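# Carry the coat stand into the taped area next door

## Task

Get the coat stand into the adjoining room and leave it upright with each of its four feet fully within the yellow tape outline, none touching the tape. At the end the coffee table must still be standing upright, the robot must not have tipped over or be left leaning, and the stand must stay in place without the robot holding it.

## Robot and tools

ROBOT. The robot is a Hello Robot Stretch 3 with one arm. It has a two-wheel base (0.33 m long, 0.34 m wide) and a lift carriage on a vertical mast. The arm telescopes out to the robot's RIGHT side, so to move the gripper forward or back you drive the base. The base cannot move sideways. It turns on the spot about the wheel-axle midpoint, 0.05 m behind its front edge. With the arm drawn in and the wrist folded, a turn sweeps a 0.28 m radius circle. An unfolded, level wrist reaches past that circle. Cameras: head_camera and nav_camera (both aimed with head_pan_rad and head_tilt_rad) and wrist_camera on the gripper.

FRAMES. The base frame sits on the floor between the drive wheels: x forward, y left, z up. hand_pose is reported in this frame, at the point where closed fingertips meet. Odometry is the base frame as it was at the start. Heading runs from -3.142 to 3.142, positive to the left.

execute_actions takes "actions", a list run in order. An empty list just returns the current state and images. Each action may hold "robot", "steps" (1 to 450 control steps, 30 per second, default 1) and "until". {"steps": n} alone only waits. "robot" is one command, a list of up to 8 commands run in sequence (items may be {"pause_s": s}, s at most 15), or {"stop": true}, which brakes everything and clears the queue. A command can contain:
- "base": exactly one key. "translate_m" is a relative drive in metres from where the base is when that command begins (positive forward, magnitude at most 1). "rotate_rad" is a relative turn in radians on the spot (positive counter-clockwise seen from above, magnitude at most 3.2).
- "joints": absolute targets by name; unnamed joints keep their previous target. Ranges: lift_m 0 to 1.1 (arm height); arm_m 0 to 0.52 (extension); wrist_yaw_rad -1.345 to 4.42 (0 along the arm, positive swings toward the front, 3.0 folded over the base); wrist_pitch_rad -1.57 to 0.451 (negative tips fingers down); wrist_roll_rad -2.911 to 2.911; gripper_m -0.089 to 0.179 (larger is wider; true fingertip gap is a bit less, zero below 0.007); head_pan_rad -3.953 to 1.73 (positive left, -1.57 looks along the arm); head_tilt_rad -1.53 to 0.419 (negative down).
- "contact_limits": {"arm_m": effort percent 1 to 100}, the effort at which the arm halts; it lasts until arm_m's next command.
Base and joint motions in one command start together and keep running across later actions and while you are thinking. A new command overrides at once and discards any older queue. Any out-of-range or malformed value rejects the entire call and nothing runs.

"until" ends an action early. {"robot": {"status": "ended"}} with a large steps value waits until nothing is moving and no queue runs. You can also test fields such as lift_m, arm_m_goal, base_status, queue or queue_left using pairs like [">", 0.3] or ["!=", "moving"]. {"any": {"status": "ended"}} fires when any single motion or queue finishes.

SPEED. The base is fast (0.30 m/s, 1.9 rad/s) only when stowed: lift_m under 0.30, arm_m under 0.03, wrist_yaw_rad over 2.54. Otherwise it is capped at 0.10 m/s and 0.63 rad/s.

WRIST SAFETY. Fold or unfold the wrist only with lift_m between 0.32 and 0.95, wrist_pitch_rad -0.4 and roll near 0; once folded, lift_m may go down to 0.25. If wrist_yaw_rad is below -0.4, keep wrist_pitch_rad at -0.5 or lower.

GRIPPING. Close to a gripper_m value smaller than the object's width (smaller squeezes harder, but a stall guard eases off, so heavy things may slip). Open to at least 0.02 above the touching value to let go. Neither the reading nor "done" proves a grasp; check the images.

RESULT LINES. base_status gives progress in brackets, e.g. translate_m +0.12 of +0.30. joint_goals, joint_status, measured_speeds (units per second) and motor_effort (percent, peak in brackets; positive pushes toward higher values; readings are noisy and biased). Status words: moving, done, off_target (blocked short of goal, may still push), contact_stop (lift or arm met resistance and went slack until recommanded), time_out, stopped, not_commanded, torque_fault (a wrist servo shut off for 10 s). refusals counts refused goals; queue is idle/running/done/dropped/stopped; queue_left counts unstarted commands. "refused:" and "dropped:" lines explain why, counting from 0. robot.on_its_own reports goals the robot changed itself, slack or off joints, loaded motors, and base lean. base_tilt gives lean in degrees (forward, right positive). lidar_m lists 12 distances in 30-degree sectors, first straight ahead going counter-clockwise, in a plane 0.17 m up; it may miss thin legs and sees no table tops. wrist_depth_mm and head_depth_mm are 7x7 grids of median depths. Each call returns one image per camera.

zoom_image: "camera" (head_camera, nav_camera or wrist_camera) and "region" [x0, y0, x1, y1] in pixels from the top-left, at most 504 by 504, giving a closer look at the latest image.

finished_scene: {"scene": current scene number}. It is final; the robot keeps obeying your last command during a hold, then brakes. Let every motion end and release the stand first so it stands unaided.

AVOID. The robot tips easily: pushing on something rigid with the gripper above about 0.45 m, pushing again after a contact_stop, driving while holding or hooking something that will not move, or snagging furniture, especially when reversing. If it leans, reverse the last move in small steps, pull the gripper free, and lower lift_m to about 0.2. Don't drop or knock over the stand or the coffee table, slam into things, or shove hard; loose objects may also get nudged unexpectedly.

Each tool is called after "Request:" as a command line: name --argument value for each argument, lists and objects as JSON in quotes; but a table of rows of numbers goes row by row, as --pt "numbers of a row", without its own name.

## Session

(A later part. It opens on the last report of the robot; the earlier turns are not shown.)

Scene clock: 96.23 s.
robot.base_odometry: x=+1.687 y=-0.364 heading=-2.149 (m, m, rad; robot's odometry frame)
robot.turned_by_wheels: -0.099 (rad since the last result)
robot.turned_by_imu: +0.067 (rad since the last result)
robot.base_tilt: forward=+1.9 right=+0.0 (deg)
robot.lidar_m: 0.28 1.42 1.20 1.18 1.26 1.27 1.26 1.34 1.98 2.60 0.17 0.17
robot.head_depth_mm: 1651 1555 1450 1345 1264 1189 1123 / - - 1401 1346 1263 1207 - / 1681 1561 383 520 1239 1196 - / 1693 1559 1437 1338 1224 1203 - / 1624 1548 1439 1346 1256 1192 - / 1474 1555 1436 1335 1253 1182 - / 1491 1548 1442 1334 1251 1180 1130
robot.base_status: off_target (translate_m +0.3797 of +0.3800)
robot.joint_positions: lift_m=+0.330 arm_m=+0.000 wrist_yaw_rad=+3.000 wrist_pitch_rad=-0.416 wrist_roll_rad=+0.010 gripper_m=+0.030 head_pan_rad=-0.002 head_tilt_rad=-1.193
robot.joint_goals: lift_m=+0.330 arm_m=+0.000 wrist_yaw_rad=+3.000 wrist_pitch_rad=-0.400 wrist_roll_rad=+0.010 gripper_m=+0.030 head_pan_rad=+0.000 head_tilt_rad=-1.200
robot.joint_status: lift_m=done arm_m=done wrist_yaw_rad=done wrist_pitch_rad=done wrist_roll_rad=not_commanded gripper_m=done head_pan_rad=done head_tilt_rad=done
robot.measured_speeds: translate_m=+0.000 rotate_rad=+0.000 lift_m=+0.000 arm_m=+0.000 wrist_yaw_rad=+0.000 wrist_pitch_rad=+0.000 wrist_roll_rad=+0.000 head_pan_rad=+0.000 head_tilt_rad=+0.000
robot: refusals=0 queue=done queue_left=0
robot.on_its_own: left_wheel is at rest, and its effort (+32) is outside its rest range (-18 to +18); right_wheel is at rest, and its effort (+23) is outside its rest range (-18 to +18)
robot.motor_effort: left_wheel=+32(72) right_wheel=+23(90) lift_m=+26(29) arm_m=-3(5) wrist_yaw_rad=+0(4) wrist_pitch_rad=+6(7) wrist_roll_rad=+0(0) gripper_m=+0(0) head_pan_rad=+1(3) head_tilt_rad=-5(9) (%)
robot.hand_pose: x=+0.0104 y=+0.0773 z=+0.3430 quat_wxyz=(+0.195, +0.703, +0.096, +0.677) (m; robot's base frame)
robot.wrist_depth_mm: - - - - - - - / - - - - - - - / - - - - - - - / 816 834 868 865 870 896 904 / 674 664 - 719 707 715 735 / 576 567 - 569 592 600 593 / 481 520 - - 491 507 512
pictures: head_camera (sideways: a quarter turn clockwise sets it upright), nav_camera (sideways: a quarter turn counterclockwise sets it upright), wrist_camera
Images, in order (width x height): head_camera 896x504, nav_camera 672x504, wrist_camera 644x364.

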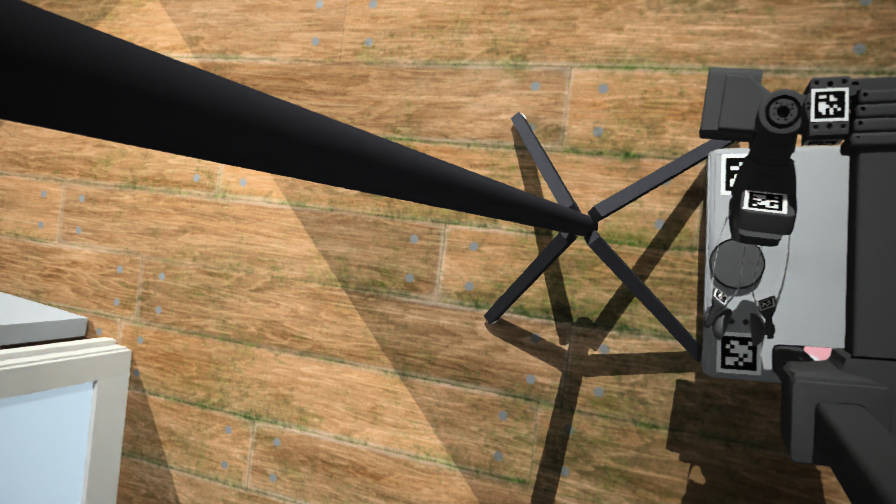

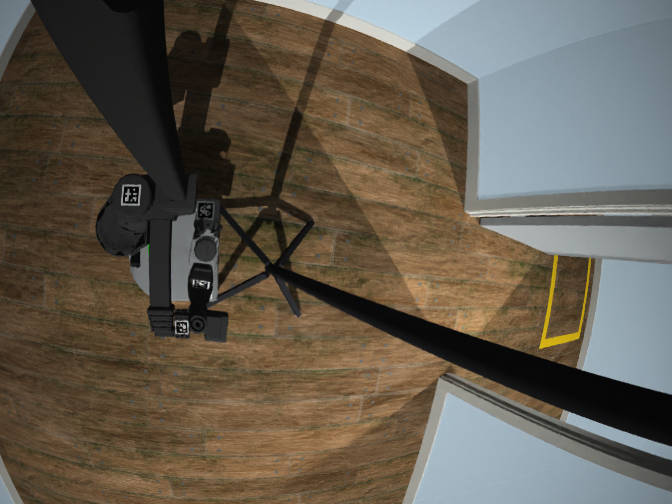

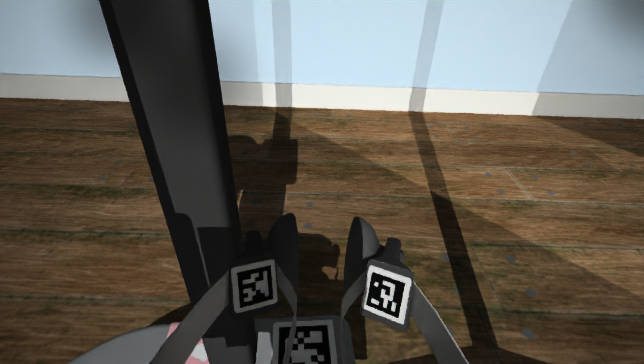

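Request:
execute_actions --actions '[{"robot":[{"base":{"translate_m":-0.1}},{"base":{"rotate_rad":-0.9}},{"base":{"translate_m":-0.35}},{"base":{"rotate_rad":0.65},"joints":{"wrist_yaw_rad":1.57,"gripper_m":0.15}},{"base":{"translate_m":0.2},"joints":{"wrist_pitch_rad":0,"lift_m":0.22}}],"steps":450,"until":{"robot":{"status":"ended"}}},{"steps":150,"until":{"robot":{"status":"ended"}}}]'

Scene clock: 112.73 s.
robot.base_odometry: x=+1.943 y=-0.383 heading=-2.400 (m, m, rad; robot's odometry frame)
robot.turned_by_wheels: -0.250 (rad since the last result)
robot.turned_by_imu: -0.252 (rad since the last result)
robot.base_tilt: forward=+1.9 right=+0.0 (deg)
robot.lidar_m: 0.46 1.42 1.06 0.97 0.97 1.20 1.11 1.12 1.38 2.73 2.44 0.32
robot.head_depth_mm: 1682 1541 1416 1349 1261 1188 1117 / 1699 1555 1436 1308 1264 1189 1103 / 1684 1553 1442 1333 1251 1203 - / 1677 1551 1429 1333 1252 1198 - / 1673 1553 1441 1339 1258 1204 - / 1624 1551 1434 1340 1256 1179 - / 1528 1539 1435 1336 1252 1180 1130
robot.base_status: done (translate_m +0.2000 of +0.2000)
robot.joint_positions: lift_m=+0.220 arm_m=+0.000 wrist_yaw_rad=+1.572 wrist_pitch_rad=-0.022 wrist_roll_rad=+0.010 gripper_m=+0.150 head_pan_rad=-0.002 head_tilt_rad=-1.193
robot.joint_goals: lift_m=+0.220 arm_m=+0.000 wrist_yaw_rad=+1.570 wrist_pitch_rad=+0.000 wrist_roll_rad=+0.010 gripper_m=+0.150 head_pan_rad=+0.000 head_tilt_rad=-1.200
robot.joint_status: lift_m=done arm_m=done wrist_yaw_rad=done wrist_pitch_rad=done wrist_roll_rad=not_commanded gripper_m=done head_pan_rad=done head_tilt_rad=done
robot.measured_speeds: translate_m=+0.000 rotate_rad=+0.000 lift_m=+0.000 arm_m=+0.000 wrist_yaw_rad=+0.000 wrist_pitch_rad=+0.000 wrist_roll_rad=+0.000 head_pan_rad=+0.000 head_tilt_rad=+0.000
robot: refusals=0 queue=done queue_left=0
robot.motor_effort: left_wheel=-2(32) right_wheel=+2(24) lift_m=+14(26) arm_m=-3(3) wrist_yaw_rad=-2(2) wrist_pitch_rad=+9(10) wrist_roll_rad=+0(0) gripper_m=+0(83) head_pan_rad=+1(1) head_tilt_rad=-5(5) (%)
robot.hand_pose: x=+0.2343 y=-0.1449 z=+0.3295 quat_wxyz=(+0.503, +0.508, -0.496, +0.492) (m; robot's base frame)
robot.wrist_depth_mm: - - - - - - - / - - - - - - - / - - - - - - - / - - - - - - - / - - - - - - - / 772 - 792 374 354 - 885 / 585 595 580 577 577 602 652
pictures: head_camera (sideways: a quarter turn clockwise sets it upright), nav_camera (sideways: a quarter turn counterclockwise sets it upright), wrist_camera
Images, in order (width x height): head_camera 896x504, nav_camera 672x504, wrist_camera 644x364.

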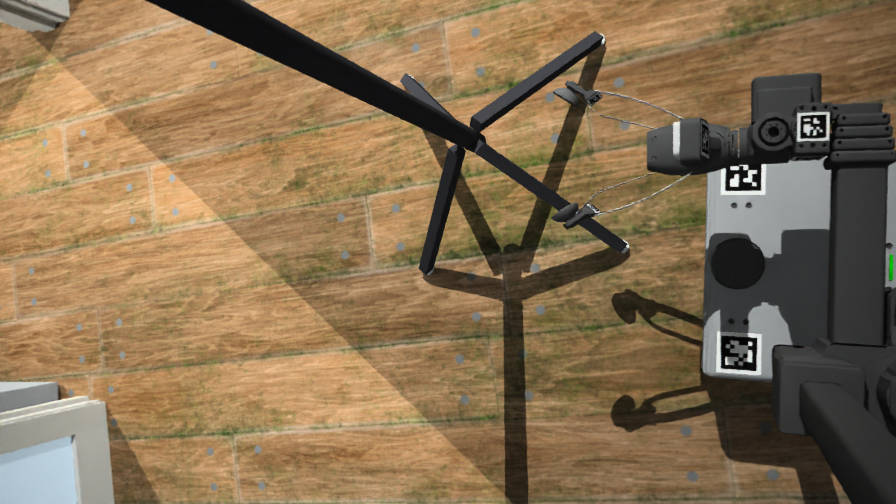

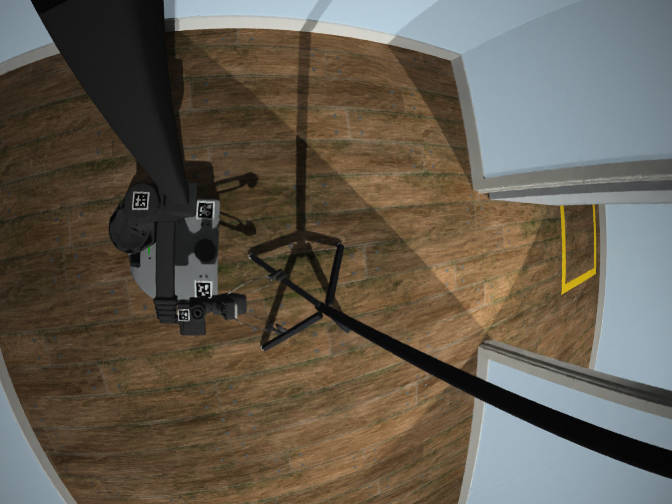

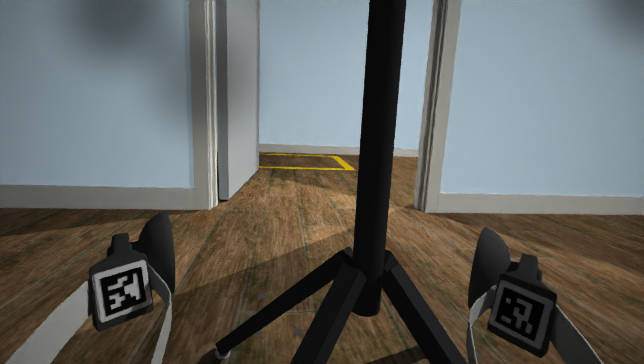

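Request:
execute_actions --actions '[{"robot":[{"base":{"translate_m":0.175},"joints":{"arm_m":0.04}},{"joints":{"gripper_m":-0.03}},{"base":{"translate_m":0.15}}],"steps":450,"until":{"robot":{"status":"ended"}}}]'

Scene clock: 120.33 s.
robot.base_odometry: x=+1.704 y=-0.603 heading=-2.400 (m, m, rad; robot's odometry frame)
robot.turned_by_wheels: +0.000 (rad since the last result)
robot.turned_by_imu: -0.001 (rad since the last result)
robot.base_tilt: forward=+1.9 right=-0.1 (deg)
robot.lidar_m: 1.32 1.11 1.12 1.02 1.02 1.26 1.43 1.44 1.77 2.76 0.31 0.19
robot.head_depth_mm: 1694 1559 1448 686 1267 1173 1111 / 1691 1550 1442 1349 1227 1179 - / 1694 1557 1446 1347 1247 1193 - / 1685 1558 1439 1343 1255 1193 - / 1672 1548 1433 1339 1260 1206 - / 1617 1531 1430 1338 1255 1179 - / 1219 1440 1429 1341 1252 1178 1130
robot.base_status: done (translate_m +0.1499 of +0.1500)
robot.joint_positions: lift_m=+0.220 arm_m=+0.040 wrist_yaw_rad=+1.526 wrist_pitch_rad=-0.021 wrist_roll_rad=+0.010 gripper_m=-0.029 head_pan_rad=-0.002 head_tilt_rad=-1.193
robot.joint_goals: lift_m=+0.220 arm_m=+0.040 wrist_yaw_rad=+1.526 wrist_pitch_rad=+0.000 wrist_roll_rad=+0.010 gripper_m=-0.030 head_pan_rad=+0.000 head_tilt_rad=-1.200
robot.joint_status: lift_m=done arm_m=done wrist_yaw_rad=done wrist_pitch_rad=done wrist_roll_rad=not_commanded gripper_m=done head_pan_rad=done head_tilt_rad=done
robot.measured_speeds: translate_m=+0.000 rotate_rad=+0.000 lift_m=+0.000 arm_m=+0.000 wrist_yaw_rad=+0.000 wrist_pitch_rad=+0.000 wrist_roll_rad=+0.000 head_pan_rad=+0.000 head_tilt_rad=+0.000
robot: refusals=0 queue=done queue_left=0
robot.on_its_own: wrist_yaw_rad is held at +1.526, not at your +1.570, by its stall guard, which is not easing now; right_wheel is at rest, and its effort (+19) is outside its rest range (-18 to +18)
robot.motor_effort: left_wheel=-3(9) right_wheel=+19(28) lift_m=+15(15) arm_m=+0(4) wrist_yaw_rad=-1(37) wrist_pitch_rad=+8(8) wrist_roll_rad=+0(0) gripper_m=-20(99) head_pan_rad=+1(1) head_tilt_rad=-5(5) (%)
robot.hand_pose: x=+0.2341 y=-0.1963 z=+0.3297 quat_wxyz=(+0.514, +0.496, -0.508, +0.481) (m; robot's base frame)
robot.wrist_depth_mm: 921 997 - 151 - - - / 922 - - 156 - - - / 970 - - 160 - - - / 976 - - 165 - - - / 964 - - 167 - - - / 759 769 821 173 845 849 853 / 586 597 593 189 619 649 651
pictures: head_camera (sideways: a quarter turn clockwise sets it upright), nav_camera (sideways: a quarter turn counterclockwise sets it upright), wrist_camera
Images, in order (width x height): head_camera 896x504, nav_camera 672x504, wrist_camera 644x364.

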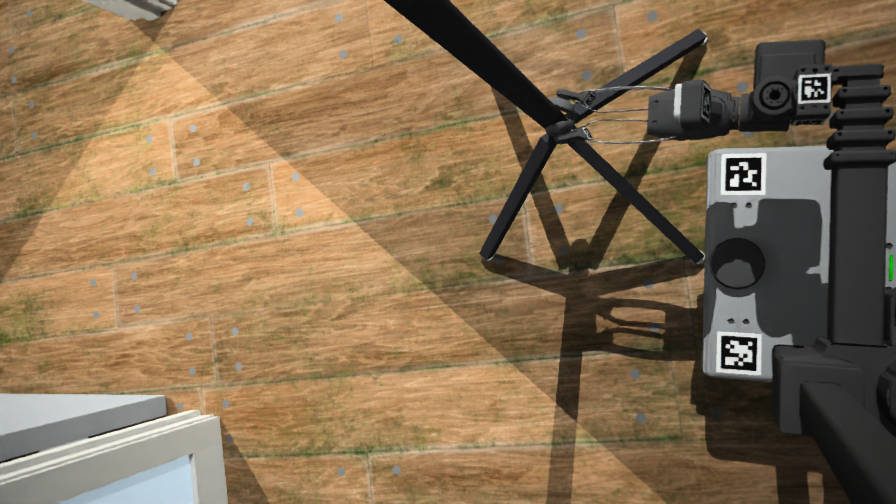

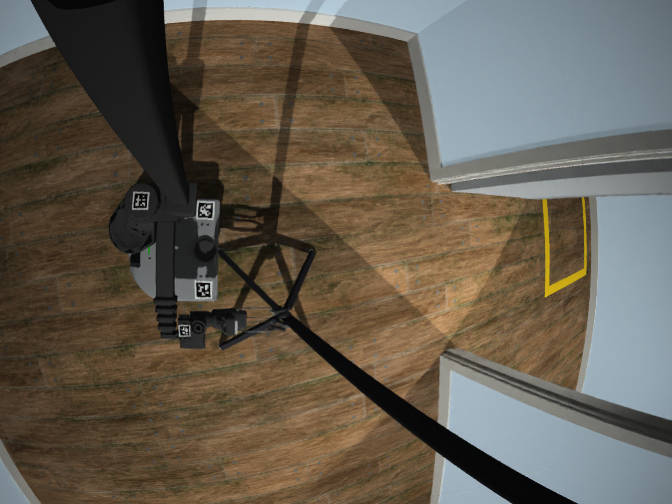

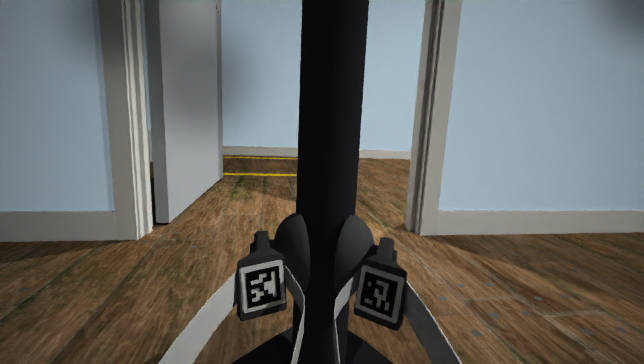

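Request:
execute_actions --actions '[{"robot":{"base":{"translate_m":1.0},"joints":{"head_tilt_rad":-1.0}},"steps":450,"until":{"robot":{"status":"ended"}}}]'

Scene clock: 132.33 s.
robot.base_odometry: x=+0.966 y=-1.278 heading=-2.400 (m, m, rad; robot's odometry frame)
robot.turned_by_wheels: +0.000 (rad since the last result)
robot.turned_by_imu: -0.001 (rad since the last result)
robot.base_tilt: forward=+1.9 right=+0.0 (deg)
robot.lidar_m: 2.35 0.49 0.37 0.37 1.19 1.46 2.42 2.44 2.86 1.06 0.31 0.19
robot.head_depth_mm: 2238 1913 1680 1489 1288 1218 1107 / 2238 1918 1677 1487 1341 1187 1144 / 2207 1896 1676 1488 1338 1199 1108 / 2172 1902 1678 1484 1336 1214 1113 / 2161 1908 1661 1476 1333 1211 1117 / 2157 1896 1668 1481 1331 1209 1113 / 2124 1851 1278 1232 1193 1160 1098
robot.base_status: done (translate_m +0.9999 of +1.0000)
robot.joint_positions: lift_m=+0.220 arm_m=+0.040 wrist_yaw_rad=+1.523 wrist_pitch_rad=-0.021 wrist_roll_rad=+0.010 gripper_m=-0.029 head_pan_rad=-0.002 head_tilt_rad=-1.001
robot.joint_goals: lift_m=+0.220 arm_m=+0.040 wrist_yaw_rad=+1.526 wrist_pitch_rad=+0.000 wrist_roll_rad=+0.010 gripper_m=-0.030 head_pan_rad=+0.000 head_tilt_rad=-1.000
robot.joint_status: lift_m=done arm_m=done wrist_yaw_rad=done wrist_pitch_rad=done wrist_roll_rad=not_commanded gripper_m=done head_pan_rad=done head_tilt_rad=done
robot.measured_speeds: translate_m=+0.000 rotate_rad=+0.000 lift_m=+0.000 arm_m=+0.000 wrist_yaw_rad=+0.000 wrist_pitch_rad=+0.000 wrist_roll_rad=+0.000 head_pan_rad=+0.000 head_tilt_rad=+0.000
robot: refusals=0 queue=done queue_left=0
robot.on_its_own: wrist_yaw_rad is held at +1.526, not at your +1.570, by its stall guard, which is not easing now; right_wheel is at rest, and its effort (+19) is outside its rest range (-18 to +18)
robot.motor_effort: left_wheel=-3(3) right_wheel=+19(28) lift_m=+15(15) arm_m=+0(1) wrist_yaw_rad=+2(3) wrist_pitch_rad=+8(8) wrist_roll_rad=+0(0) gripper_m=-20(20) head_pan_rad=+1(1) head_tilt_rad=+1(24) (%)
robot.hand_pose: x=+0.2340 y=-0.1970 z=+0.3297 quat_wxyz=(+0.515, +0.496, -0.509, +0.480) (m; robot's base frame)
robot.wrist_depth_mm: 710 - - 150 - - - / 731 - - 155 - - - / 730 - - 160 - - - / 740 - - 165 - - - / 726 - - 166 - - - / 703 755 824 174 837 848 882 / 581 599 583 208 613 647 652
pictures: head_camera (sideways: a quarter turn clockwise sets it upright), nav_camera (sideways: a quarter turn counterclockwise sets it upright), wrist_camera
Images, in order (width x height): head_camera 896x504, nav_camera 672x504, wrist_camera 644x364.

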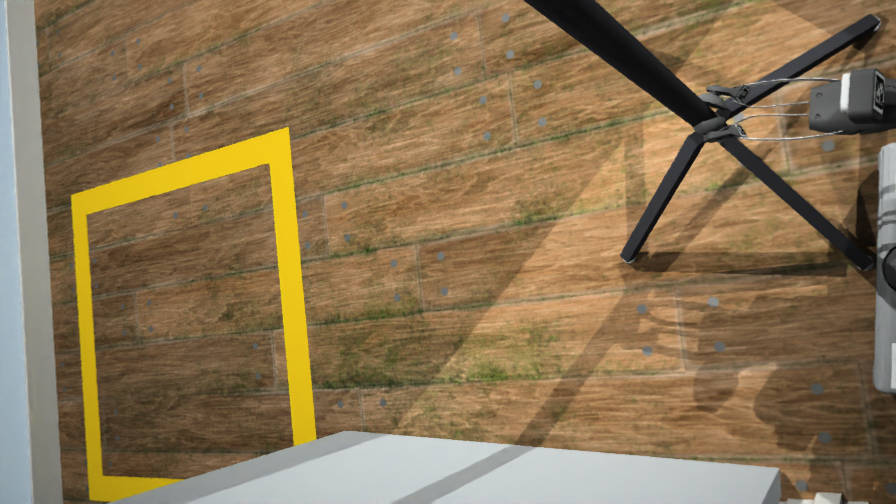

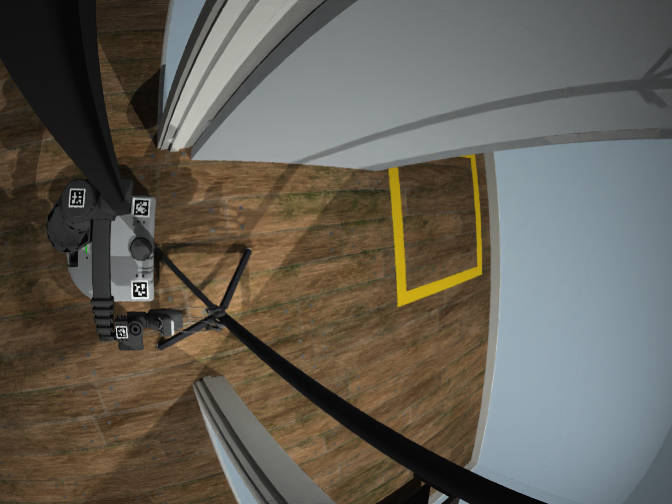

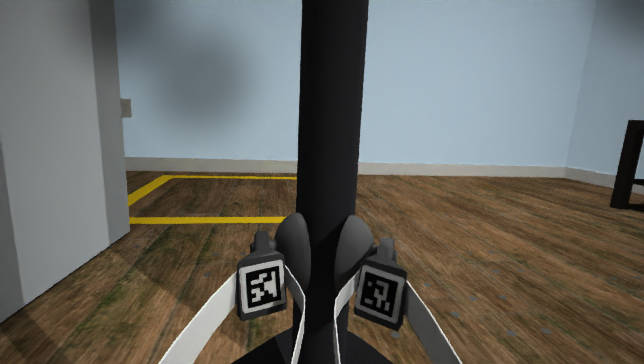

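Request:
execute_actions --actions '[{"robot":[{"base":{"translate_m":0.4}},{"base":{"rotate_rad":0.15}},{"base":{"translate_m":0.6}},{"base":{"rotate_rad":0.3},"joints":{"head_tilt_rad":-1.2}}],"steps":450,"until":{"robot":{"status":"ended"}}},{"steps":150,"until":{"robot":{"status":"ended"}}}]'

Scene clock: 148.43 s.
robot.base_odometry: x=+0.294 y=-2.015 heading=-1.951 (m, m, rad; robot's odometry frame)
robot.turned_by_wheels: +0.449 (rad since the last result)
robot.turned_by_imu: +0.436 (rad since the last result)
robot.base_tilt: forward=+1.9 right=-0.1 (deg)
robot.lidar_m: 1.36 1.43 0.31 0.32 0.39 0.75 0.95 0.92 1.61 1.97 0.31 0.23
robot.head_depth_mm: 1413 1549 1453 1359 1241 1178 1110 / 1461 1563 1451 1355 1228 1187 - / 1512 1563 1449 1350 1258 1201 - / 1564 1560 1446 1346 1256 1194 - / 1610 1564 1448 1344 1255 1193 - / 1629 1551 1439 1347 1248 1183 - / 1650 1560 1437 1340 957 1075 1119
robot.base_status: done (rotate_rad +0.2998 of +0.3000)
robot.joint_positions: lift_m=+0.220 arm_m=+0.040 wrist_yaw_rad=+1.392 wrist_pitch_rad=-0.021 wrist_roll_rad=+0.010 gripper_m=-0.029 head_pan_rad=-0.002 head_tilt_rad=-1.187
robot.joint_goals: lift_m=+0.220 arm_m=+0.040 wrist_yaw_rad=+1.391 wrist_pitch_rad=+0.000 wrist_roll_rad=+0.010 gripper_m=-0.030 head_pan_rad=+0.000 head_tilt_rad=-1.200
robot.joint_status: lift_m=done arm_m=done wrist_yaw_rad=done wrist_pitch_rad=done wrist_roll_rad=not_commanded gripper_m=done head_pan_rad=done head_tilt_rad=done
robot.measured_speeds: translate_m=+0.000 rotate_rad=+0.000 lift_m=+0.000 arm_m=+0.000 wrist_yaw_rad=+0.000 wrist_pitch_rad=+0.000 wrist_roll_rad=+0.000 head_pan_rad=+0.000 head_tilt_rad=+0.000
robot: refusals=0 queue=done queue_left=0
robot.on_its_own: wrist_yaw_rad is held at +1.391, not at your +1.570, by its stall guard, which is not easing now
robot.motor_effort: left_wheel=-3(11) right_wheel=+4(35) lift_m=+15(15) arm_m=-3(4) wrist_yaw_rad=-1(83) wrist_pitch_rad=+8(9) wrist_roll_rad=+0(0) gripper_m=-18(25) head_pan_rad=+1(1) head_tilt_rad=-8(30) (%)
robot.hand_pose: x=+0.2302 y=-0.2306 z=+0.3297 quat_wxyz=(+0.545, +0.461, -0.540, +0.445) (m; robot's base frame)
robot.wrist_depth_mm: - - - 156 - - - / - - - 161 - - - / - - - 165 - - - / - - - 171 - - - / - - - 172 - - - / 755 775 818 179 840 867 879 / 578 602 575 194 625 629 653
pictures: head_camera (sideways: a quarter turn clockwise sets it upright), nav_camera (sideways: a quarter turn counterclockwise sets it upright), wrist_camera
Images, in order (width x height): head_camera 896x504, nav_camera 672x504, wrist_camera 644x364.

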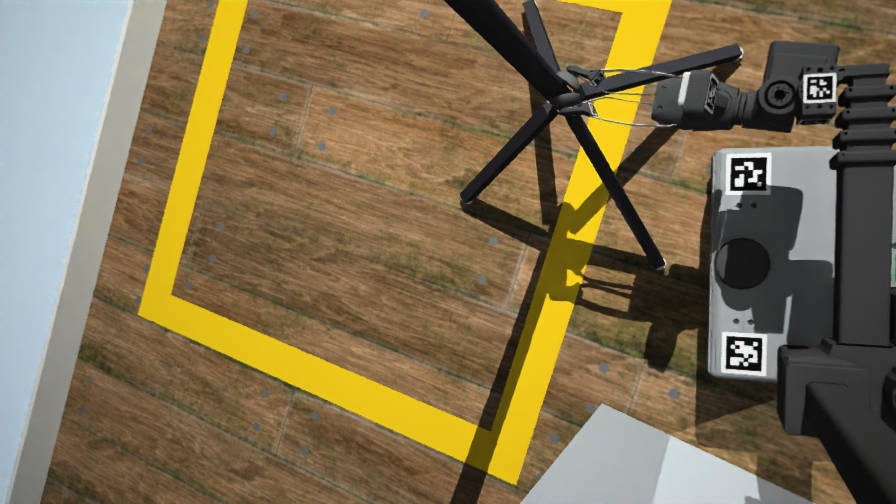

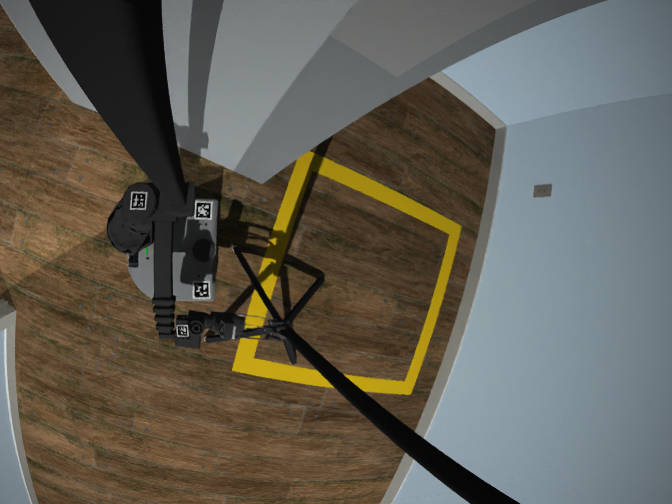

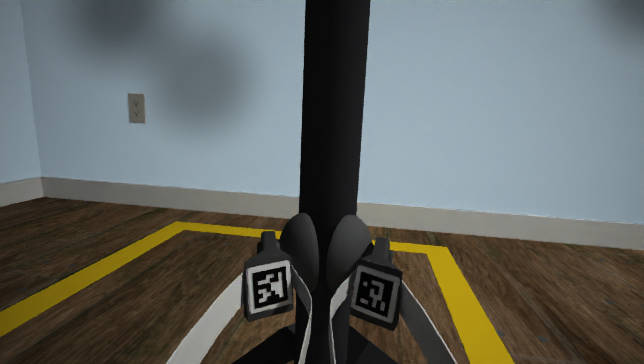

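Request:
execute_actions --actions '[{"robot":[{"base":{"translate_m":0.42},"joints":{"head_pan_rad":-0.4}},{"joints":{"gripper_m":0.15}},{"base":{"translate_m":-0.12}}],"steps":450,"until":{"robot":{"status":"ended"}}}]'

Scene clock: 159.60 s.
robot.base_odometry: x=+0.182 y=-2.293 heading=-1.951 (m, m, rad; robot's odometry frame)
robot.turned_by_wheels: +0.000 (rad since the last result)
robot.turned_by_imu: -0.001 (rad since the last result)
robot.base_tilt: forward=+2.0 right=-0.1 (deg)
robot.lidar_m: 1.07 1.25 1.17 0.28 0.27 0.51 1.20 1.23 2.13 2.01 0.39 0.34
robot.head_depth_mm: 1215 1505 1454 1350 1271 1196 1120 / 454 1462 1454 1349 1262 1202 1100 / 1191 1382 1405 1311 1264 1206 - / 1185 1457 1445 1334 1248 1202 - / 1168 1453 1445 1343 1256 1193 - / 1154 1432 1436 1338 1255 1179 1119 / 1145 1411 1440 1340 1252 1180 1109
robot.base_status: done (translate_m -0.1200 of -0.1200)
robot.joint_positions: lift_m=+0.220 arm_m=+0.040 wrist_yaw_rad=+1.390 wrist_pitch_rad=-0.021 wrist_roll_rad=+0.010 gripper_m=+0.150 head_pan_rad=-0.393 head_tilt_rad=-1.187
robot.joint_goals: lift_m=+0.220 arm_m=+0.040 wrist_yaw_rad=+1.391 wrist_pitch_rad=+0.000 wrist_roll_rad=+0.010 gripper_m=+0.150 head_pan_rad=-0.400 head_tilt_rad=-1.200
robot.joint_status: lift_m=done arm_m=done wrist_yaw_rad=done wrist_pitch_rad=done wrist_roll_rad=not_commanded gripper_m=done head_pan_rad=done head_tilt_rad=done
robot.measured_speeds: translate_m=+0.000 rotate_rad=+0.000 lift_m=+0.000 arm_m=+0.000 wrist_yaw_rad=+0.000 wrist_pitch_rad=+0.000 wrist_roll_rad=+0.000 head_pan_rad=+0.000 head_tilt_rad=+0.000
robot: refusals=0 queue=done queue_left=0
robot.on_its_own: wrist_yaw_rad is held at +1.391, not at your +1.570, by its stall guard, which is not easing now
robot.motor_effort: left_wheel=-1(6) right_wheel=+1(27) lift_m=+15(15) arm_m=-3(3) wrist_yaw_rad=+2(26) wrist_pitch_rad=+9(8) wrist_roll_rad=+0(0) gripper_m=+0(82) head_pan_rad=-4(29) head_tilt_rad=-9(9) (%)
robot.hand_pose: x=+0.2301 y=-0.2312 z=+0.3297 quat_wxyz=(+0.546, +0.461, -0.541, +0.445) (m; robot's base frame)
robot.wrist_depth_mm: - - 950 898 863 833 805 / - - 962 899 903 883 834 / - - - 972 911 882 841 / - - - 982 970 897 877 / - - - - 978 912 929 / 763 - 800 305 836 - 871 / 580 598 547 557 592 613 652
pictures: head_camera (sideways: a quarter turn clockwise sets it upright), nav_camera (sideways: a quarter turn counterclockwise sets it upright), wrist_camera
Images, in order (width x height): head_camera 896x504, nav_camera 672x504, wrist_camera 644x364.

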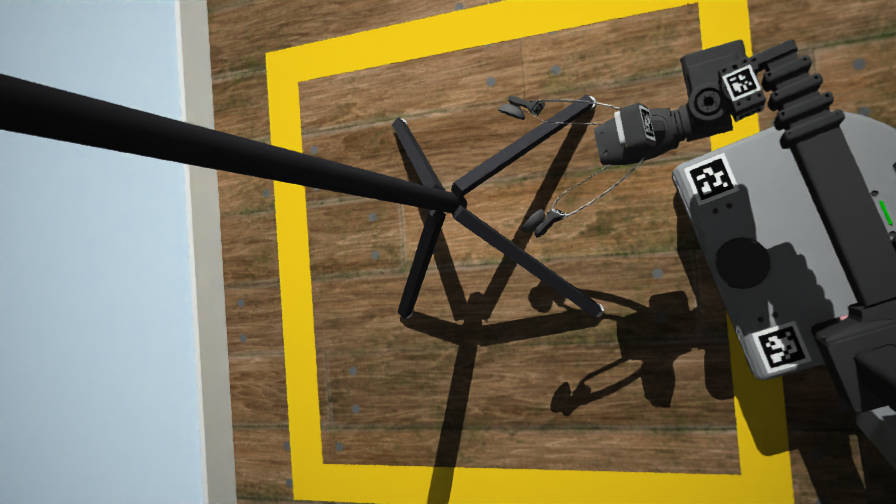

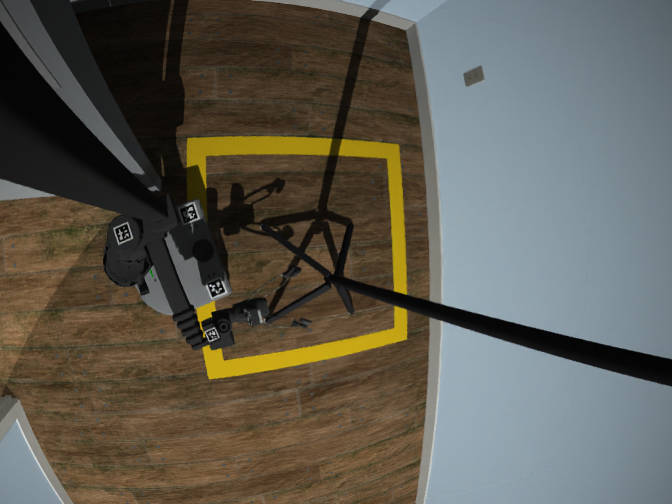

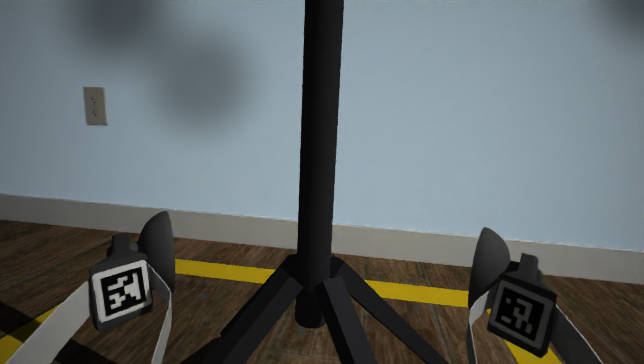

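Request:
finished_scene --scene 1

The scene is finished: the task was done.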